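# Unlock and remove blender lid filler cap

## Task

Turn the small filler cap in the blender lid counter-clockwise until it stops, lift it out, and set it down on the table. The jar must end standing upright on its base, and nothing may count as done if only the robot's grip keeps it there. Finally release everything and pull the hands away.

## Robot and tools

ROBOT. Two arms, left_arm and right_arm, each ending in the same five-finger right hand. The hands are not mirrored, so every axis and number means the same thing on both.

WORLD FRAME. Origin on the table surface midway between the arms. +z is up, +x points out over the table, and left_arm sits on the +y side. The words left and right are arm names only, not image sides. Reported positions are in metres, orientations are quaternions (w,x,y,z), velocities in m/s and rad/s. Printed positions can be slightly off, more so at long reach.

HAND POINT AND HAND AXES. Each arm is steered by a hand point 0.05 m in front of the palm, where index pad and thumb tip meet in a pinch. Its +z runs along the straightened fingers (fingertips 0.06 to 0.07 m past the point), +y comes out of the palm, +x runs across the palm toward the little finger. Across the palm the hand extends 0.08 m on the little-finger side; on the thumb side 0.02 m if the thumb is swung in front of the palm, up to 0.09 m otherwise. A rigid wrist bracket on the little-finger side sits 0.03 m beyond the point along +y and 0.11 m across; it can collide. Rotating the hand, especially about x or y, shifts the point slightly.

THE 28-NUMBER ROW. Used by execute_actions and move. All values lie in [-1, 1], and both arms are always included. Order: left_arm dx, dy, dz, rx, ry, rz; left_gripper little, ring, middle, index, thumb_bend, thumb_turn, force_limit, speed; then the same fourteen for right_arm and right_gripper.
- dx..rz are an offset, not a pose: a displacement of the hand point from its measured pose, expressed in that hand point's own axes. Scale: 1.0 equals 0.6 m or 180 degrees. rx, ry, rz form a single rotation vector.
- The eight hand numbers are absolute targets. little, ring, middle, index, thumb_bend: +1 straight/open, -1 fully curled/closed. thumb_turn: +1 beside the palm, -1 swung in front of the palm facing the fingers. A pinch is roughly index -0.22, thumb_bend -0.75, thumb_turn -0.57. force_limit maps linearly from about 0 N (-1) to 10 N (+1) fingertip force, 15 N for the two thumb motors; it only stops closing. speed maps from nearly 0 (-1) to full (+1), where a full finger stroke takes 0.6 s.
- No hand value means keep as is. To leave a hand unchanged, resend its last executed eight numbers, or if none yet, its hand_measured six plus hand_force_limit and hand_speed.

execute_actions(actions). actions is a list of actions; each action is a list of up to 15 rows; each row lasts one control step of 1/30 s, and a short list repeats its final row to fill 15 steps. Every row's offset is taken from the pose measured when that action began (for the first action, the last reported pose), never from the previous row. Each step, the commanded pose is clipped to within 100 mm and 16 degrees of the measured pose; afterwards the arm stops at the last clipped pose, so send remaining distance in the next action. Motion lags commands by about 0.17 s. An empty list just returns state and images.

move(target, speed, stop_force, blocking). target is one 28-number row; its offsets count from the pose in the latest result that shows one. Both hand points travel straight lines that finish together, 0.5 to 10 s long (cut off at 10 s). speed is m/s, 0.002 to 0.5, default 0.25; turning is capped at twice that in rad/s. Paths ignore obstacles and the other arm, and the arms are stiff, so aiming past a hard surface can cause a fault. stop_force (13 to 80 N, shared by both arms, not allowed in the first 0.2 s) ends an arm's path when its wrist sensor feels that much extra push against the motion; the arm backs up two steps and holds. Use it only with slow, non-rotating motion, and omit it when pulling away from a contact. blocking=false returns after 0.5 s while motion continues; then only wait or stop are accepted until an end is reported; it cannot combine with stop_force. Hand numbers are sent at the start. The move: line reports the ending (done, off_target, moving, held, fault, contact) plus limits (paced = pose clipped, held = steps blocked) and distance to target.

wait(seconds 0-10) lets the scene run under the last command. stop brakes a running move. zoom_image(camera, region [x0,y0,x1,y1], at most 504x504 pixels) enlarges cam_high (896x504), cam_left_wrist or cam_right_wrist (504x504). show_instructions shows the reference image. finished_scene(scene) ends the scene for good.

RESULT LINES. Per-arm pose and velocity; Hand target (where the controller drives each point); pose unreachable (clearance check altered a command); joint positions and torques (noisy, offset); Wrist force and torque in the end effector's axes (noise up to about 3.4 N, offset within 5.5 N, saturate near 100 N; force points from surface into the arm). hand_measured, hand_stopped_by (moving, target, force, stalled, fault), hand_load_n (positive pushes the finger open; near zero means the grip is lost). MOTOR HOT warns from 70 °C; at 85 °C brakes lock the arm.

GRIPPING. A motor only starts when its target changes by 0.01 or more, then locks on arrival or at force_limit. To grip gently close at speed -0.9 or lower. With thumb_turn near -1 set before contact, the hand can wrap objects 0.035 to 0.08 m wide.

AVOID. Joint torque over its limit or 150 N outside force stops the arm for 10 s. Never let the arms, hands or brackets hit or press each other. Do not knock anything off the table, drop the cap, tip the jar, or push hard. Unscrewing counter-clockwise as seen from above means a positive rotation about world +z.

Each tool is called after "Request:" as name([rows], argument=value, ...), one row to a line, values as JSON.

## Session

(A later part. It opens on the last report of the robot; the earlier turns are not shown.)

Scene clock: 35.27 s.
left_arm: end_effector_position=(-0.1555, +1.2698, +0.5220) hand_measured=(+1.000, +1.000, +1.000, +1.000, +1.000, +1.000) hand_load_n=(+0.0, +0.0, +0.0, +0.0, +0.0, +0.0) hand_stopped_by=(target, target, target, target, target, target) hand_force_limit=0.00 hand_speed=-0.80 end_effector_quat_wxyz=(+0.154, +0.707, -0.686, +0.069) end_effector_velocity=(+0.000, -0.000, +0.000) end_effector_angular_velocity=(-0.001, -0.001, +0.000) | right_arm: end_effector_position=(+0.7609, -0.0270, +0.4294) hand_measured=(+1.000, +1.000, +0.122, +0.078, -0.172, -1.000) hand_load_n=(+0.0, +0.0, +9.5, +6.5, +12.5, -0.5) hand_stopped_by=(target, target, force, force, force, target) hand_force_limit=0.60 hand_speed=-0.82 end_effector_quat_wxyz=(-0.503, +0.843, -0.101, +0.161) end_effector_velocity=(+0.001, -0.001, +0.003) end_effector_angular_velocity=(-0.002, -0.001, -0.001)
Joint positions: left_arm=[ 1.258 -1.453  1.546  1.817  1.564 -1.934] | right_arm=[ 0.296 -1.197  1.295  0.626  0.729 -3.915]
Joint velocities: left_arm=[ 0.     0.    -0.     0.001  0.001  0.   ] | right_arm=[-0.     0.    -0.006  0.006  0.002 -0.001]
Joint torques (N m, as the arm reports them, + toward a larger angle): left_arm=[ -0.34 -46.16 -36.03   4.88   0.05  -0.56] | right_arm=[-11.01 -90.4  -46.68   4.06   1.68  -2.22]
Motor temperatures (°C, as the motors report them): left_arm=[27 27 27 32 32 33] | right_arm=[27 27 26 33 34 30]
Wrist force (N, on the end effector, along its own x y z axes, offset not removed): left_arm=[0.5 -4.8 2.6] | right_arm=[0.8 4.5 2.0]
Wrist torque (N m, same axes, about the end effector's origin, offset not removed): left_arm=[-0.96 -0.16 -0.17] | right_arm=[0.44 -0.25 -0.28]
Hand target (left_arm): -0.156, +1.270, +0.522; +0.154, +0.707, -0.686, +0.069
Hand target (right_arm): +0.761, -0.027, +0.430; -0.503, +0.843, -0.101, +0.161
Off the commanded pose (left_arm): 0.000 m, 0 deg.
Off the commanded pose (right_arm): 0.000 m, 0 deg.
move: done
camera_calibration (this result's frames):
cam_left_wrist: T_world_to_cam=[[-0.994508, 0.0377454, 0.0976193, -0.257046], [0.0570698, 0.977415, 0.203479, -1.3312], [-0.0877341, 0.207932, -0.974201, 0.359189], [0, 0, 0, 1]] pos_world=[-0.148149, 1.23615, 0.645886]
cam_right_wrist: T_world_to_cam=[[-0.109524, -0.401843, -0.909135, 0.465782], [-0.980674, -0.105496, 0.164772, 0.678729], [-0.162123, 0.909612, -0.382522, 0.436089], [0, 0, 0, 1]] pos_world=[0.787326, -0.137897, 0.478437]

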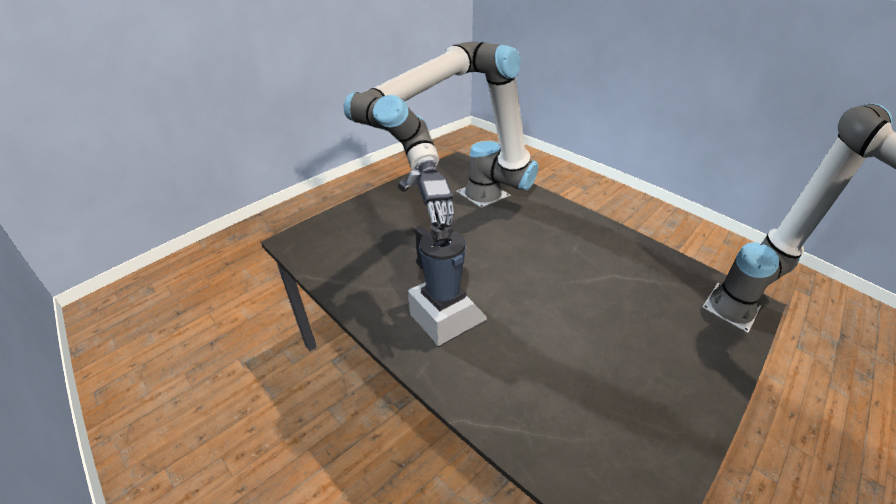

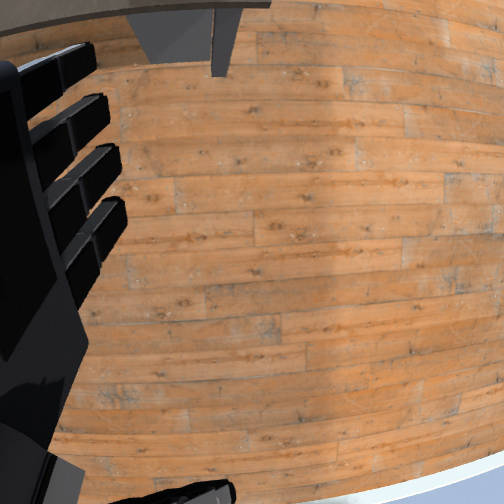

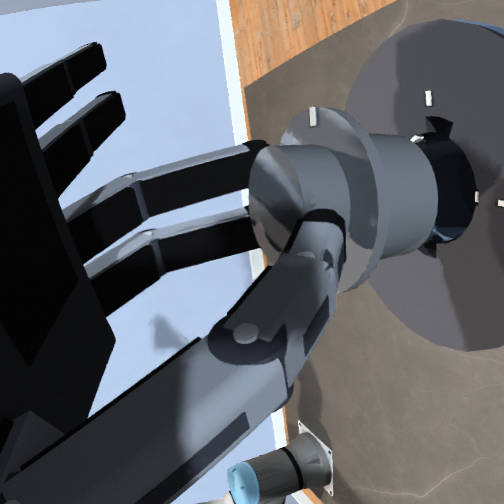

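Request:
zoom_image(camera="cam_right_wrist", region=[230, 70, 504, 344])

Request:
zoom_image(camera="cam_high", region=[390, 170, 490, 270])

Region (230, 70, 504, 344) of cam_right_wrist's 504x504 image, scaled by 1.839, with more detail than that image has.

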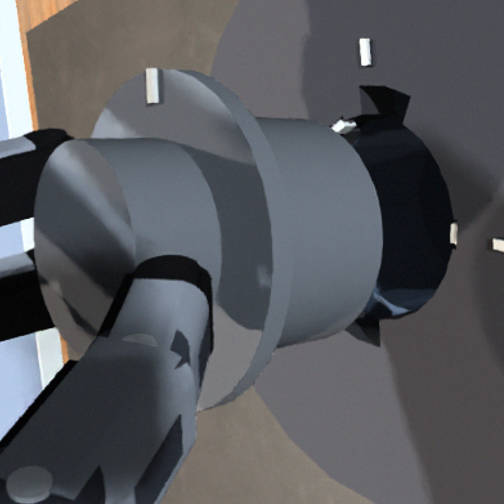

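Region (390, 170, 490, 270) of cam_high's 896x504 image, scaled by 5.040, with more detail than that image has.

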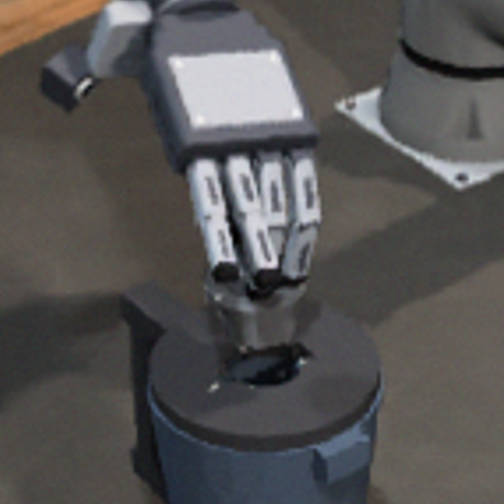

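Request:
move(target=[0,0,0,0,0,0,1,1,1,1,1,1,0,-0.8, -0.21041,0.01685,-0.06161,0,0,0, 1,1,-0.5,-0.5,-0.5,-1,0.6,-0.82], speed=0.4)

Scene clock: 37.30 s.
left_arm: end_effector_position=(-0.1555, +1.2698, +0.5220) hand_measured=(+1.000, +1.000, +1.000, +1.000, +1.000, +1.000) hand_load_n=(+0.0, +0.0, +0.0, +0.0, +0.0, +0.0) hand_stopped_by=(target, target, target, target, target, target) hand_force_limit=0.00 hand_speed=-0.80 end_effector_quat_wxyz=(+0.154, +0.707, -0.686, +0.069) end_effector_velocity=(+0.000, +0.000, -0.000) end_effector_angular_velocity=(-0.001, +0.000, +0.001) | right_arm: end_effector_position=(+0.6301, -0.0200, +0.4153) hand_measured=(+1.000, +1.000, +0.122, +0.078, -0.172, -1.000) hand_load_n=(+0.0, +0.0, +9.5, +6.5, +12.5, -0.5) hand_stopped_by=(target, target, force, force, force, target) hand_force_limit=0.60 hand_speed=-0.82 end_effector_quat_wxyz=(-0.503, +0.843, -0.101, +0.161) end_effector_velocity=(-0.002, -0.000, +0.000) end_effector_angular_velocity=(+0.002, -0.001, -0.001)
Joint positions: left_arm=[ 1.258 -1.453  1.546  1.817  1.564 -1.934] | right_arm=[ 0.343 -1.394  1.57   0.515  0.765 -3.87 ]
Joint velocities: left_arm=[-0.     0.001 -0.     0.     0.    -0.001] | right_arm=[-0.001 -0.004  0.005 -0.004 -0.001  0.002]
Joint torques (N m, as the arm reports them, + toward a larger angle): left_arm=[  0.87 -46.09 -35.74   4.81  -0.28  -0.56] | right_arm=[ 15.66 -75.48 -32.07  -0.79   1.58   2.22]
Motor temperatures (°C, as the motors report them): left_arm=[27 27 27 32 32 33] | right_arm=[27 27 26 33 34 30]
Wrist force (N, on the end effector, along its own x y z axes, offset not removed): left_arm=[1.0 -6.1 0.2] | right_arm=[0.8 2.8 1.8]
Wrist torque (N m, same axes, about the end effector's origin, offset not removed): left_arm=[-0.99 -0.21 -0.23] | right_arm=[0.20 -0.28 -0.35]
Hand target (left_arm): -0.156, +1.270, +0.522; +0.154, +0.707, -0.686, +0.069
Hand target (right_arm): +0.630, -0.020, +0.415; -0.503, +0.843, -0.101, +0.161
Off the commanded pose (left_arm): 0.000 m, 0 deg.
Off the commanded pose (right_arm): 0.000 m, 0 deg.
move: done
camera_calibration (this result's frames):
cam_left_wrist: T_world_to_cam=[[-0.994508, 0.0377454, 0.0976194, -0.257046], [0.0570698, 0.977415, 0.203479, -1.3312], [-0.0877343, 0.207932, -0.974201, 0.359189], [0, 0, 0, 1]] pos_world=[-0.148149, 1.23615, 0.645886]
cam_right_wrist: T_world_to_cam=[[-0.109545, -0.401949, -0.909086, 0.441514], [-0.980654, -0.105564, 0.164844, 0.553552], [-0.162225, 0.909557, -0.382609, 0.40326], [0, 0, 0, 1]] pos_world=[0.656628, -0.130887, 0.464415]

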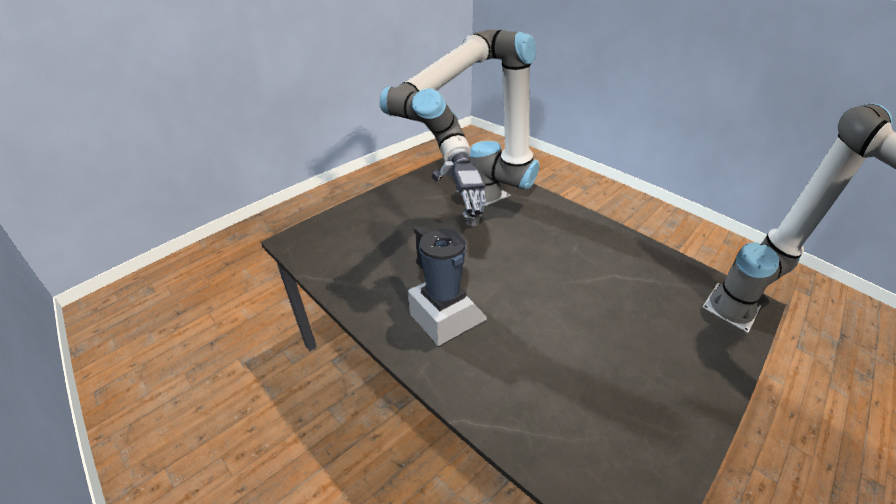

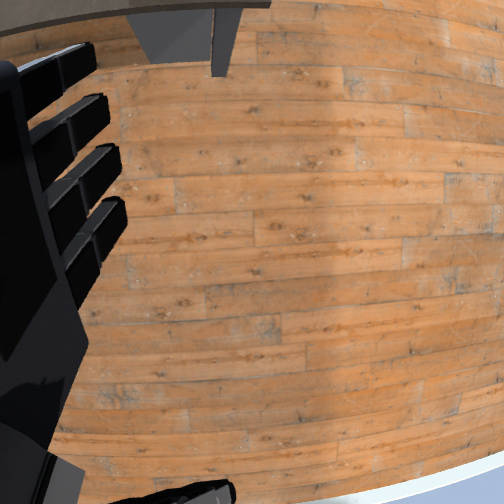

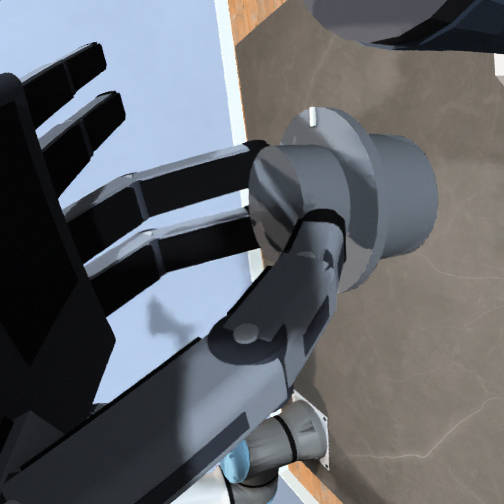

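Request:
move(target=[0,0,0,0,0,0,1,1,1,1,1,1,0,-0.8, -0.27023,0.52005,0.19164,0,0,0, 1,1,-0.5,-0.5,-0.5,-1,0.6,-0.82], speed=0.45)

Scene clock: 39.47 s.
left_arm: end_effector_position=(-0.1555, +1.2698, +0.5220) hand_measured=(+1.000, +1.000, +1.000, +1.000, +1.000, +1.000) hand_load_n=(+0.0, +0.0, +0.0, +0.0, +0.0, +0.0) hand_stopped_by=(target, target, target, target, target, target) hand_force_limit=0.00 hand_speed=-0.80 end_effector_quat_wxyz=(+0.154, +0.707, -0.686, +0.069) end_effector_velocity=(+0.000, -0.000, +0.000) end_effector_angular_velocity=(+0.000, -0.000, +0.001) | right_arm: end_effector_position=(+0.5199, -0.0195, +0.0626) hand_measured=(+1.000, +1.000, +0.122, +0.078, -0.172, -1.000) hand_load_n=(+0.0, +0.0, +9.5, +6.5, +12.5, -0.5) hand_stopped_by=(target, target, force, force, force, target) hand_force_limit=0.60 hand_speed=-0.82 end_effector_quat_wxyz=(-0.503, +0.843, -0.101, +0.161) end_effector_velocity=(-0.001, +0.001, -0.003) end_effector_angular_velocity=(+0.001, +0.001, -0.002)
Joint positions: left_arm=[ 1.258 -1.453  1.546  1.817  1.564 -1.934] | right_arm=[ 0.391 -1.253  2.102 -0.188  0.802 -3.829]
Joint velocities: left_arm=[ 0.    -0.    -0.     0.     0.001 -0.001] | right_arm=[ 0.002  0.004  0.003 -0.009  0.002  0.005]
Joint torques (N m, as the arm reports them, + toward a larger angle): left_arm=[  1.67 -46.88 -35.59   4.87  -0.37  -0.59] | right_arm=[ 13.16 -34.15 -19.11  -0.84   1.83   2.14]
Motor temperatures (°C, as the motors report them): left_arm=[27 27 27 32 32 33] | right_arm=[27 27 26 33 34 30]
Wrist force (N, on the end effector, along its own x y z axes, offset not removed): left_arm=[1.0 -4.9 -0.6] | right_arm=[0.1 2.3 2.7]
Wrist torque (N m, same axes, about the end effector's origin, offset not removed): left_arm=[-0.69 -0.16 -0.22] | right_arm=[0.07 -0.19 -0.33]
Hand target (left_arm): -0.156, +1.270, +0.522; +0.154, +0.707, -0.686, +0.069
Hand target (right_arm): +0.520, -0.019, +0.062; -0.503, +0.843, -0.101, +0.161
Off the commanded pose (left_arm): 0.000 m, 0 deg.
Off the commanded pose (right_arm): 0.001 m, 0 deg.
move: done
camera_calibration (this result's frames):
cam_left_wrist: T_world_to_cam=[[-0.994508, 0.0377457, 0.0976193, -0.257046], [0.0570701, 0.977415, 0.203479, -1.3312], [-0.0877341, 0.207932, -0.974201, 0.359189], [0, 0, 0, 1]] pos_world=[-0.148149, 1.23615, 0.645886]
cam_right_wrist: T_world_to_cam=[[-0.109615, -0.402164, -0.908982, 0.109029], [-0.980616, -0.105669, 0.165005, 0.503619], [-0.162411, 0.909449, -0.382785, 0.25003], [0, 0, 0, 1]] pos_world=[0.546415, -0.130324, 0.111714]

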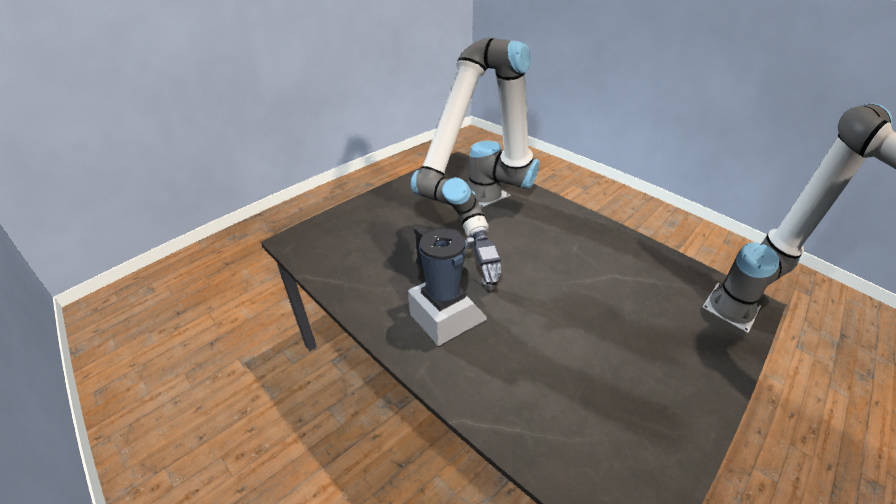

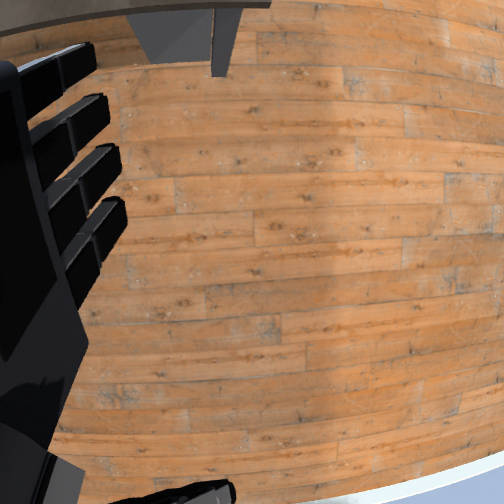

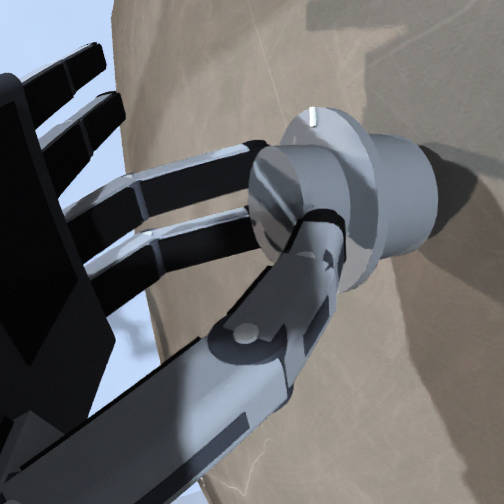

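Request:
move(target=[0,0,0,0,0,0,1,1,1,1,1,1,0,-0.8, -0.0047,0.02436,0.01222,0,0,0, 1,1,-0.5,-0.5,-0.5,-1,0.6,-0.82], speed=0.018, stop_force=13)

Scene clock: 40.50 s.
left_arm: end_effector_position=(-0.1555, +1.2698, +0.5220) hand_measured=(+1.000, +1.000, +1.000, +1.000, +1.000, +1.000) hand_load_n=(+0.0, +0.0, +0.0, +0.0, +0.0, +0.0) hand_stopped_by=(target, target, target, target, target, target) hand_force_limit=0.00 hand_speed=-0.80 end_effector_quat_wxyz=(+0.154, +0.707, -0.686, +0.069) end_effector_velocity=(-0.000, -0.000, +0.000) end_effector_angular_velocity=(+0.000, +0.001, -0.000) | right_arm: end_effector_position=(+0.5198, -0.0195, +0.0527) hand_measured=(+1.000, +1.000, +0.122, +0.078, -0.172, -1.000) hand_load_n=(+0.0, +0.0, +10.0, +6.0, +11.5, -1.5) hand_stopped_by=(target, target, force, force, force, target) hand_force_limit=0.60 hand_speed=-0.82 end_effector_quat_wxyz=(-0.503, +0.843, -0.101, +0.161) end_effector_velocity=(+0.001, -0.001, +0.006) end_effector_angular_velocity=(-0.000, -0.000, -0.002)
Joint positions: left_arm=[ 1.258 -1.453  1.546  1.817  1.564 -1.934] | right_arm=[ 0.391 -1.239  2.107 -0.207  0.802 -3.829]
Joint velocities: left_arm=[ 0.    -0.    -0.     0.001 -0.001 -0.   ] | right_arm=[-0.001 -0.009 -0.004  0.013  0.001 -0.   ]
Joint torques (N m, as the arm reports them, + toward a larger angle): left_arm=[  0.19 -45.02 -35.3    4.91  -0.2   -0.48] | right_arm=[  6.19 -70.96 -30.93   3.88   0.73  -2.03]
Motor temperatures (°C, as the motors report them): left_arm=[27 27 27 32 32 33] | right_arm=[27 27 26 33 34 30]
Wrist force (N, on the end effector, along its own x y z axes, offset not removed): left_arm=[-0.6 -2.5 0.9] | right_arm=[-0.1 3.0 2.4]
Wrist torque (N m, same axes, about the end effector's origin, offset not removed): left_arm=[-0.48 0.06 -0.22] | right_arm=[0.25 -0.13 -0.49]
Hand target (left_arm): -0.156, +1.270, +0.522; +0.154, +0.707, -0.686, +0.069
Hand target (right_arm): +0.520, -0.019, +0.054; -0.503, +0.843, -0.101, +0.161
Off the commanded pose (left_arm): 0.000 m, 0 deg.
Off the commanded pose (right_arm): 0.007 m, 0 deg.
move: contact (right_arm)
camera_calibration (this result's frames):
cam_left_wrist: T_world_to_cam=[[-0.994508, 0.0377456, 0.0976193, -0.257046], [0.05707, 0.977415, 0.203479, -1.3312], [-0.0877341, 0.207932, -0.974201, 0.359189], [0, 0, 0, 1]] pos_world=[-0.148149, 1.23615, 0.645886]
cam_right_wrist: T_world_to_cam=[[-0.109837, -0.402228, -0.908927, 0.100085], [-0.980579, -0.105637, 0.165243, 0.505082], [-0.162482, 0.909425, -0.382814, 0.246244], [0, 0, 0, 1]] pos_world=[0.546276, -0.130328, 0.101774]

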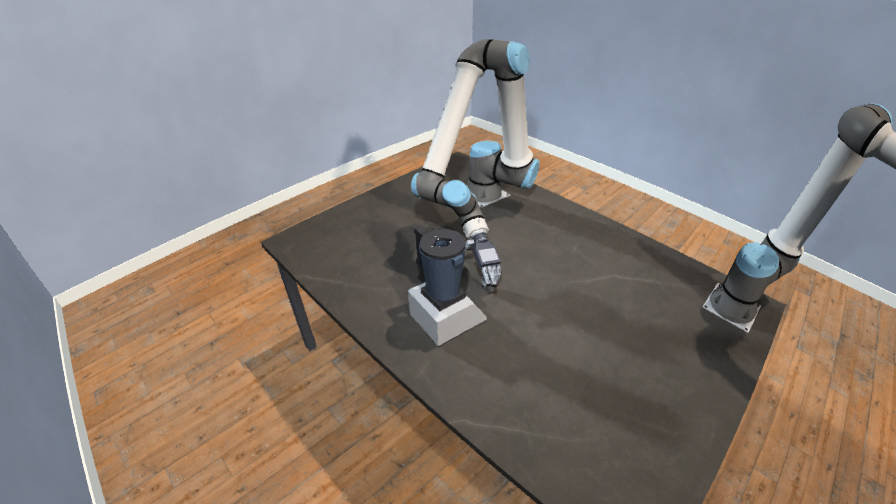

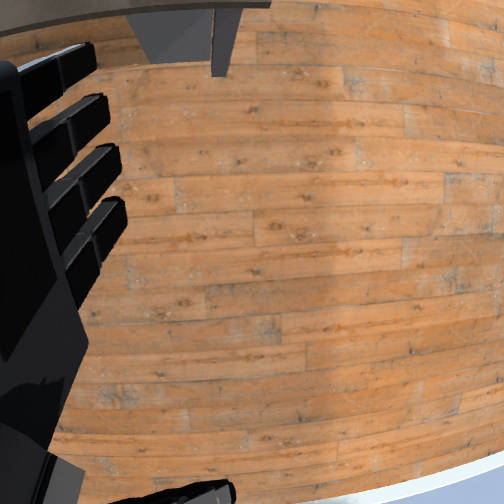

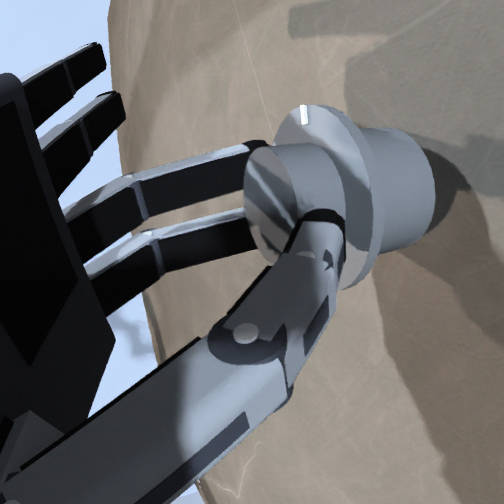

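Request:
execute_actions(actions=[])

Request:
zoom_image(camera="cam_right_wrist", region=[230, 70, 504, 344])

Scene clock: 40.97 s.
left_arm: end_effector_position=(-0.1555, +1.2698, +0.5220) hand_measured=(+1.000, +1.000, +1.000, +1.000, +1.000, +1.000) hand_load_n=(+0.0, +0.0, +0.0, +0.0, +0.0, +0.0) hand_stopped_by=(target, target, target, target, target, target) hand_force_limit=0.00 hand_speed=-0.80 end_effector_quat_wxyz=(+0.154, +0.707, -0.686, +0.069) end_effector_velocity=(-0.000, +0.000, +0.000) end_effector_angular_velocity=(+0.000, -0.000, -0.001) | right_arm: end_effector_position=(+0.5199, -0.0195, +0.0536) hand_measured=(+1.000, +1.000, +0.122, +0.078, -0.172, -1.000) hand_load_n=(+0.0, +0.0, +9.5, +6.0, +12.5, -0.5) hand_stopped_by=(target, target, force, force, force, target) hand_force_limit=0.60 hand_speed=-0.82 end_effector_quat_wxyz=(-0.503, +0.843, -0.101, +0.161) end_effector_velocity=(+0.000, -0.001, +0.000) end_effector_angular_velocity=(-0.000, +0.002, -0.002)
Joint positions: left_arm=[ 1.258 -1.453  1.546  1.817  1.564 -1.934] | right_arm=[ 0.391 -1.24   2.107 -0.205  0.802 -3.829]
Joint velocities: left_arm=[-0.    -0.    -0.     0.    -0.     0.001] | right_arm=[-0.002 -0.001  0.001  0.002 -0.    -0.   ]
Joint torques (N m, as the arm reports them, + toward a larger angle): left_arm=[  1.01 -46.26 -35.92   5.13  -0.09  -0.68] | right_arm=[  6.7  -72.5  -32.24   3.89   0.6    0.43]
Motor temperatures (°C, as the motors report them): left_arm=[27 27 27 32 32 33] | right_arm=[27 27 26 33 34 30]
Wrist force (N, on the end effector, along its own x y z axes, offset not removed): left_arm=[0.7 -4.6 1.4] | right_arm=[-1.2 4.6 3.9]
Wrist torque (N m, same axes, about the end effector's origin, offset not removed): left_arm=[-0.96 -0.19 -0.18] | right_arm=[0.33 0.00 -0.38]
Hand target (left_arm): -0.156, +1.270, +0.522; +0.154, +0.707, -0.686, +0.069
Hand target (right_arm): +0.520, -0.019, +0.054; -0.503, +0.843, -0.101, +0.161
Off the commanded pose (left_arm): 0.000 m, 0 deg.
Off the commanded pose (right_arm): 0.008 m, 0 deg.
camera_calibration (this result's frames):
cam_left_wrist: T_world_to_cam=[[-0.994508, 0.0377455, 0.0976194, -0.257046], [0.05707, 0.977415, 0.203479, -1.3312], [-0.0877342, 0.207932, -0.974201, 0.359189], [0, 0, 0, 1]] pos_world=[-0.148149, 1.23615, 0.645886]
cam_right_wrist: T_world_to_cam=[[-0.109549, -0.402153, -0.908995, 0.100795], [-0.980631, -0.10565, 0.164924, 0.505119], [-0.16236, 0.909456, -0.38279, 0.246517], [0, 0, 0, 1]] pos_world=[0.546402, -0.130295, 0.102681]

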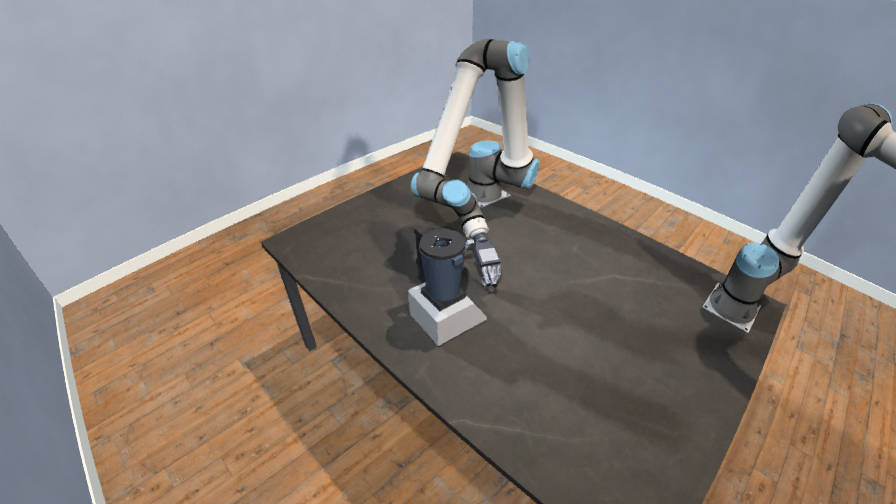

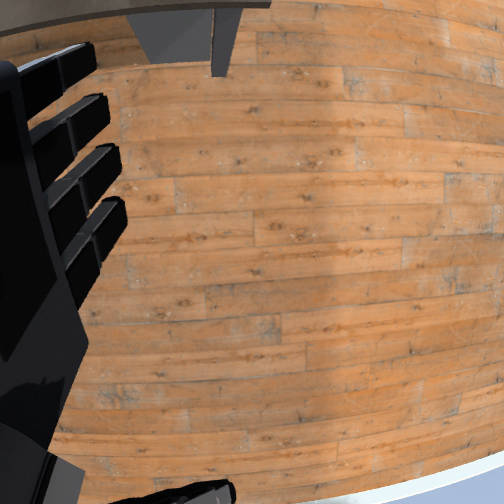

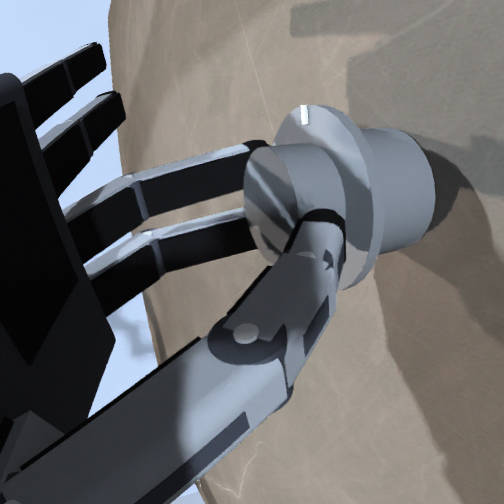

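Region (230, 70, 504, 344) of cam_right_wrist's 504x504 image, scaled by 1.839, with more detail than that image has.

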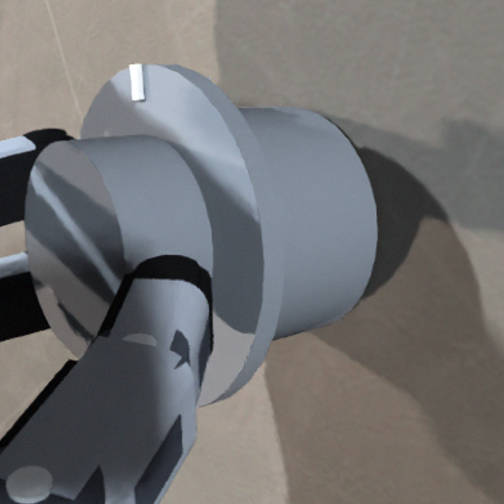

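Request:
execute_actions([
  [
[0,0,0,0,0,0,1,1,1,1,1,1,0,-0.8, 0,0,0,0,0,0, 1,1,0.35,0.35,0.03,-1,0.6,-0.4],
[0,0,0,0,0,0,1,1,1,1,1,1,0,-0.8, 0,0,0,0,0,0, 1,1,0.35,0.35,0.03,-1,0.6,-0.4],
[0,0,0,0,0,0,1,1,1,1,1,1,0,-0.8, 0,0,0,0,0,0, 1,1,0.35,0.35,0.03,-1,0.6,-0.4],
[0,0,0,0,0,0,1,1,1,1,1,1,0,-0.8, 0,0,0,0,0,0, 1,1,0.35,0.35,0.03,-1,0.6,-0.4],
[0,0,0,0,0,0,1,1,1,1,1,1,0,-0.8, 0.00012,-0.00087,-0.00043,0,0,0, 1,1,0.35,0.35,0.03,-1,0.6,-0.4],
[0,0,0,0,0,0,1,1,1,1,1,1,0,-0.8, 0.00029,-0.00348,-0.00171,0,0,0, 1,1,0.35,0.35,0.03,-1,0.6,-0.4],
[0,0,0,0,0,0,1,1,1,1,1,1,0,-0.8, 0.00022,-0.00787,-0.00383,0,0,0, 1,1,0.35,0.35,0.03,-1,0.6,-0.4],
[0,0,0,0,0,0,1,1,1,1,1,1,0,-0.8, -0.00033,-0.01401,-0.00675,0,0,0, 1,1,0.35,0.35,0.03,-1,0.6,-0.4],
[0,0,0,0,0,0,1,1,1,1,1,1,0,-0.8, -0.0016,-0.02186,-0.01043,0,0,0, 1,1,0.35,0.35,0.03,-1,0.6,-0.4],
[0,0,0,0,0,0,1,1,1,1,1,1,0,-0.8, -0.0038,-0.03135,-0.01481,0,0,0, 1,1,0.35,0.35,0.03,-1,0.6,-0.4],
[0,0,0,0,0,0,1,1,1,1,1,1,0,-0.8, -0.00709,-0.04238,-0.01984,0,0,0, 1,1,0.35,0.35,0.03,-1,0.6,-0.4],
[0,0,0,0,0,0,1,1,1,1,1,1,0,-0.8, -0.01159,-0.05482,-0.02544,0,0,0, 1,1,0.35,0.35,0.03,-1,0.6,-0.4],
[0,0,0,0,0,0,1,1,1,1,1,1,0,-0.8, -0.01736,-0.06851,-0.03153,0,0,0, 1,1,0.35,0.35,0.03,-1,0.6,-0.4],
[0,0,0,0,0,0,1,1,1,1,1,1,0,-0.8, -0.02441,-0.08328,-0.03801,0,0,0, 1,1,0.35,0.35,0.03,-1,0.6,-0.4],
[0,0,0,0,0,0,1,1,1,1,1,1,0,-0.8, -0.03271,-0.09891,-0.0448,0,0,0, 1,1,0.35,0.35,0.03,-1,0.6,-0.4]
],
  [
[0,0,0,0,0,0,1,1,1,1,1,1,0,-0.8, -0.03866,-0.08618,-0.038,0,0,0, 1,1,0.35,0.35,0.03,-1,0.6,-0.4],
[0,0,0,0,0,0,1,1,1,1,1,1,0,-0.8, -0.04912,-0.10288,-0.0451,0,0,0, 1,1,0.35,0.35,0.03,-1,0.6,-0.4],
[0,0,0,0,0,0,1,1,1,1,1,1,0,-0.8, -0.06041,-0.11972,-0.05219,0,0,0, 1,1,0.35,0.35,0.03,-1,0.6,-0.4],
[0,0,0,0,0,0,1,1,1,1,1,1,0,-0.8, -0.07228,-0.13646,-0.05919,0,0,0, 1,1,0.35,0.35,0.03,-1,0.6,-0.4],
[0,0,0,0,0,0,1,1,1,1,1,1,0,-0.8, -0.08449,-0.15284,-0.06598,0,0,0, 1,1,0.35,0.35,0.03,-1,0.6,-0.4],
[0,0,0,0,0,0,1,1,1,1,1,1,0,-0.8, -0.09676,-0.16861,-0.07246,0,0,0, 1,1,0.35,0.35,0.03,-1,0.6,-0.4],
[0,0,0,0,0,0,1,1,1,1,1,1,0,-0.8, -0.10879,-0.1835,-0.07855,0,0,0, 1,1,0.35,0.35,0.03,-1,0.6,-0.4],
[0,0,0,0,0,0,1,1,1,1,1,1,0,-0.8, -0.12028,-0.19729,-0.08415,0,0,0, 1,1,0.35,0.35,0.03,-1,0.6,-0.4],
[0,0,0,0,0,0,1,1,1,1,1,1,0,-0.8, -0.13093,-0.20973,-0.08918,0,0,0, 1,1,0.35,0.35,0.03,-1,0.6,-0.4],
[0,0,0,0,0,0,1,1,1,1,1,1,0,-0.8, -0.14048,-0.22063,-0.09356,0,0,0, 1,1,0.35,0.35,0.03,-1,0.6,-0.4],
[0,0,0,0,0,0,1,1,1,1,1,1,0,-0.8, -0.14867,-0.22981,-0.09724,0,0,0, 1,1,0.35,0.35,0.03,-1,0.6,-0.4],
[0,0,0,0,0,0,1,1,1,1,1,1,0,-0.8, -0.15528,-0.23711,-0.10016,0,0,0, 1,1,0.35,0.35,0.03,-1,0.6,-0.4],
[0,0,0,0,0,0,1,1,1,1,1,1,0,-0.8, -0.16014,-0.24242,-0.10228,0,0,0, 1,1,0.35,0.35,0.03,-1,0.6,-0.4],
[0,0,0,0,0,0,1,1,1,1,1,1,0,-0.8, -0.16311,-0.24564,-0.10356,0,0,0, 1,1,0.35,0.35,0.03,-1,0.6,-0.4],
[0,0,0,0,0,0,1,1,1,1,1,1,0,-0.8, -0.1641,-0.24672,-0.10399,0,0,0, 1,1,0.35,0.35,0.03,-1,0.6,-0.4]
],
])

Scene clock: 43.43 s.
left_arm: end_effector_position=(-0.1555, +1.2698, +0.5220) hand_measured=(+1.000, +1.000, +1.000, +1.000, +1.000, +1.000) hand_load_n=(+0.0, +0.0, +0.0, +0.0, +0.0, +0.0) hand_stopped_by=(target, target, target, target, target, target) hand_force_limit=0.00 hand_speed=-0.80 end_effector_quat_wxyz=(+0.154, +0.707, -0.686, +0.069) end_effector_velocity=(+0.000, -0.000, -0.000) end_effector_angular_velocity=(-0.001, -0.001, +0.001) | right_arm: end_effector_position=(+0.4188, +0.0276, +0.1964) hand_measured=(+1.000, +1.000, +0.350, +0.350, +0.030, -1.000) hand_load_n=(+0.0, +0.0, +0.0, +0.0, +0.0, +0.0) hand_stopped_by=(target, target, target, target, target, target) hand_force_limit=0.60 hand_speed=-0.40 end_effector_quat_wxyz=(-0.506, +0.842, -0.100, +0.160) end_effector_velocity=(-0.149, +0.064, +0.161) end_effector_angular_velocity=(-0.007, -0.005, -0.004)
Joint positions: left_arm=[ 1.258 -1.453  1.546  1.817  1.564 -1.934] | right_arm=[ 0.554 -1.512  2.107 -0.017  0.93  -3.702]
Joint velocities: left_arm=[-0.     0.    -0.     0.     0.001 -0.   ] | right_arm=[ 0.272 -0.297 -0.037  0.226  0.236  0.179]
Joint torques (N m, as the arm reports them, + toward a larger angle): left_arm=[ -0.8  -46.14 -35.39   4.96  -0.16  -0.51] | right_arm=[  8.3  -46.97 -39.51   3.26   2.9    2.4 ]
Motor temperatures (°C, as the motors report them): left_arm=[27 27 27 32 32 33] | right_arm=[27 27 26 33 34 30]
Wrist force (N, on the end effector, along its own x y z axes, offset not removed): left_arm=[0.2 -4.4 0.4] | right_arm=[-0.1 1.2 1.2]
Wrist torque (N m, same axes, about the end effector's origin, offset not removed): left_arm=[-0.80 -0.12 -0.20] | right_arm=[0.00 -0.12 -0.44]
Hand target (left_arm): -0.156, +1.270, +0.522; +0.154, +0.707, -0.686, +0.069
Hand target (right_arm): +0.398, +0.036, +0.219; -0.505, +0.842, -0.100, +0.161
Off the commanded pose (left_arm): 0.000 m, 0 deg.
Off the commanded pose (right_arm): 0.033 m, 0 deg.
camera_calibration (this result's frames):
cam_left_wrist: T_world_to_cam=[[-0.994508, 0.0377458, 0.0976193, -0.257046], [0.0570701, 0.977415, 0.203479, -1.3312], [-0.087734, 0.207932, -0.974201, 0.359189], [0, 0, 0, 1]] pos_world=[-0.148149, 1.23615, 0.645886]
cam_right_wrist: T_world_to_cam=[[-0.108066, -0.398098, -0.910955, 0.238137], [-0.980272, -0.109869, 0.164303, 0.38745], [-0.165495, 0.91074, -0.378371, 0.242429], [0, 0, 0, 1]] pos_world=[0.445662, -0.0834193, 0.245001]

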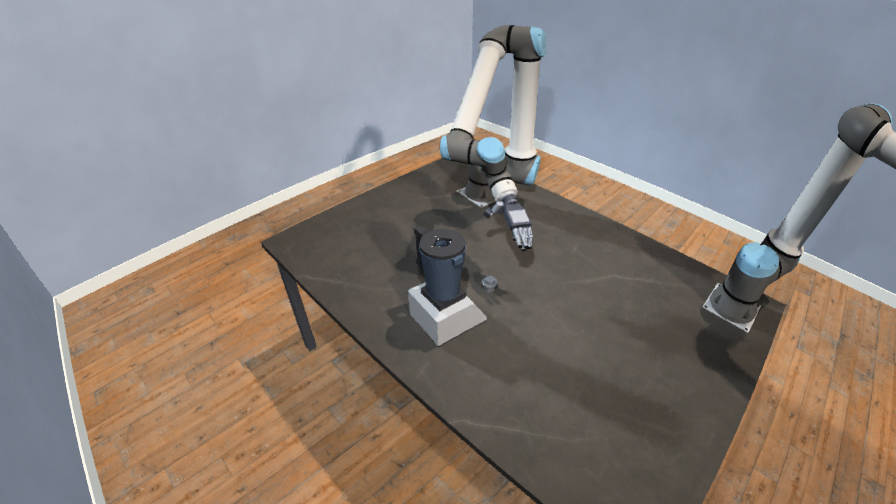

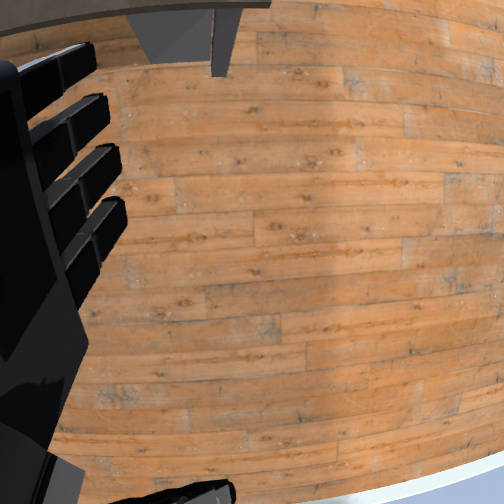

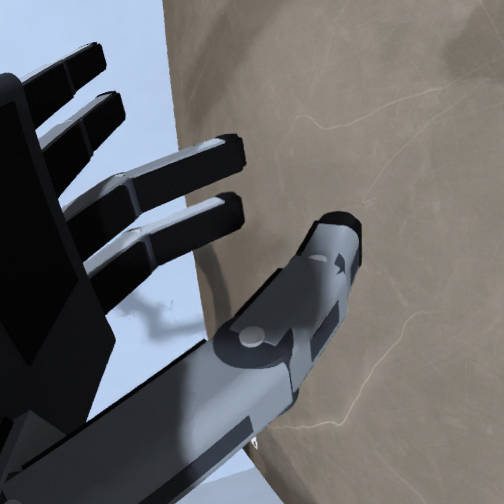

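Request:
wait(seconds=0.5)

Request:
zoom_image(camera="cam_high", region=[390, 190, 560, 360])

Scene clock: 44.00 s.
left_arm: end_effector_position=(-0.1555, +1.2698, +0.5220) hand_measured=(+1.000, +1.000, +1.000, +1.000, +1.000, +1.000) hand_load_n=(+0.0, +0.0, +0.0, +0.0, +0.0, +0.0) hand_stopped_by=(target, target, target, target, target, target) hand_force_limit=0.00 hand_speed=-0.80 end_effector_quat_wxyz=(+0.154, +0.707, -0.686, +0.069) end_effector_velocity=(+0.000, -0.000, +0.000) end_effector_angular_velocity=(-0.000, -0.001, -0.000) | right_arm: end_effector_position=(+0.3984, +0.0357, +0.2183) hand_measured=(+1.000, +1.000, +0.350, +0.350, +0.030, -1.000) hand_load_n=(+0.0, +0.0, +0.0, +0.0, +0.0, +0.0) hand_stopped_by=(target, target, target, target, target, target) hand_force_limit=0.60 hand_speed=-0.40 end_effector_quat_wxyz=(-0.505, +0.842, -0.100, +0.161) end_effector_velocity=(-0.003, +0.000, +0.001) end_effector_angular_velocity=(-0.001, +0.001, +0.002)
Joint positions: left_arm=[ 1.258 -1.453  1.546  1.817  1.564 -1.934] | right_arm=[ 0.591 -1.552  2.1    0.015  0.964 -3.677]
Joint velocities: left_arm=[-0.    -0.    -0.     0.     0.001  0.001] | right_arm=[ 0.004 -0.004  0.001  0.003  0.001  0.001]
Joint torques (N m, as the arm reports them, + toward a larger angle): left_arm=[ -0.26 -46.17 -35.88   5.    -0.35  -0.68] | right_arm=[ 15.93 -53.94 -41.45   2.86   1.87   1.96]
Motor temperatures (°C, as the motors report them): left_arm=[27 27 27 32 32 33] | right_arm=[27 27 26 33 34 30]
Wrist force (N, on the end effector, along its own x y z axes, offset not removed): left_arm=[-1.9 -5.1 0.5] | right_arm=[0.3 0.8 1.4]
Wrist torque (N m, same axes, about the end effector's origin, offset not removed): left_arm=[-0.85 0.28 -0.31] | right_arm=[0.00 -0.13 -0.42]
Hand target (left_arm): -0.156, +1.270, +0.522; +0.154, +0.707, -0.686, +0.069
Hand target (right_arm): +0.398, +0.036, +0.219; -0.505, +0.842, -0.100, +0.161
Off the commanded pose (left_arm): 0.000 m, 0 deg.
Off the commanded pose (right_arm): 0.002 m, 0 deg.
wait: 0.50 s; at rest by 0.47 s
camera_calibration (this result's frames):
cam_left_wrist: T_world_to_cam=[[-0.994508, 0.0377456, 0.0976194, -0.257046], [0.05707, 0.977415, 0.203479, -1.3312], [-0.0877342, 0.207932, -0.974201, 0.359189], [0, 0, 0, 1]] pos_world=[-0.148149, 1.23615, 0.645886]
cam_right_wrist: T_world_to_cam=[[-0.108463, -0.399413, -0.910333, 0.259175], [-0.980503, -0.107958, 0.16419, 0.364802], [-0.163857, 0.910393, -0.379916, 0.239623], [0, 0, 0, 1]] pos_world=[0.425065, -0.0752495, 0.267075]

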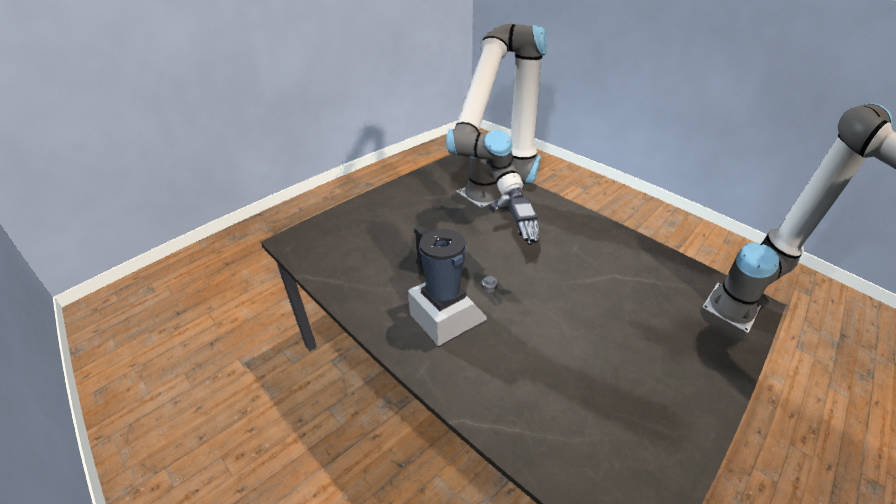

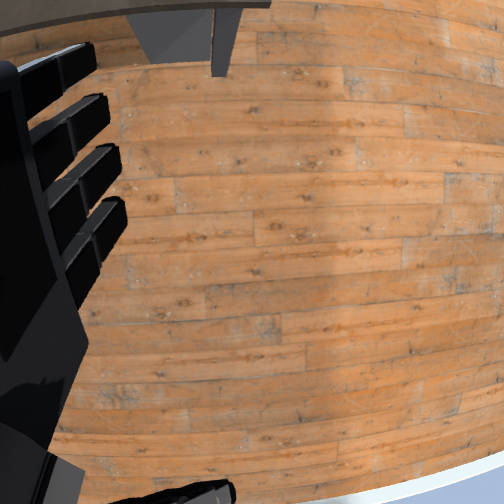

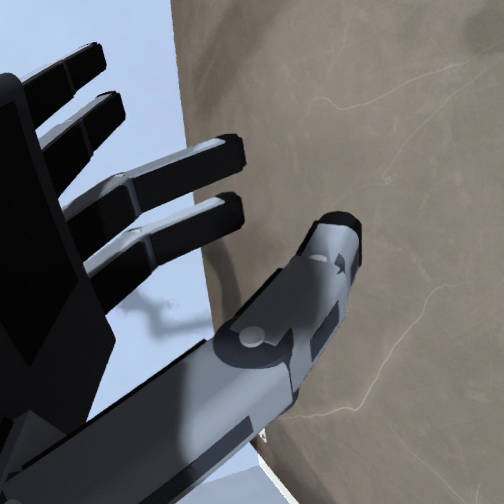

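Region (390, 190, 560, 360) of cam_high's 896x504 image, scaled by 2.965, with more detail than that image has.

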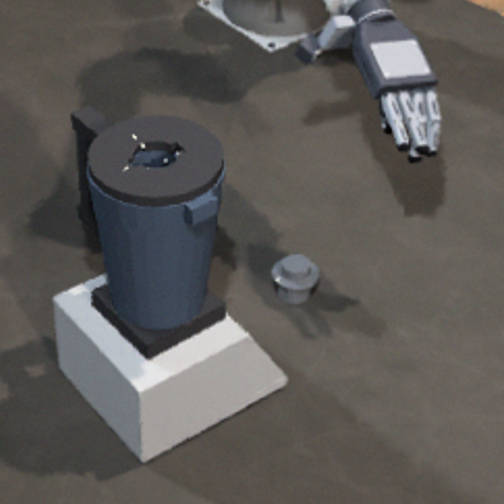

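The cap is standing on the table, the jar is still on its base with the lid on, and the hand is clear.

Request:
finished_scene(scene=2)

The scene is finished: the task was done.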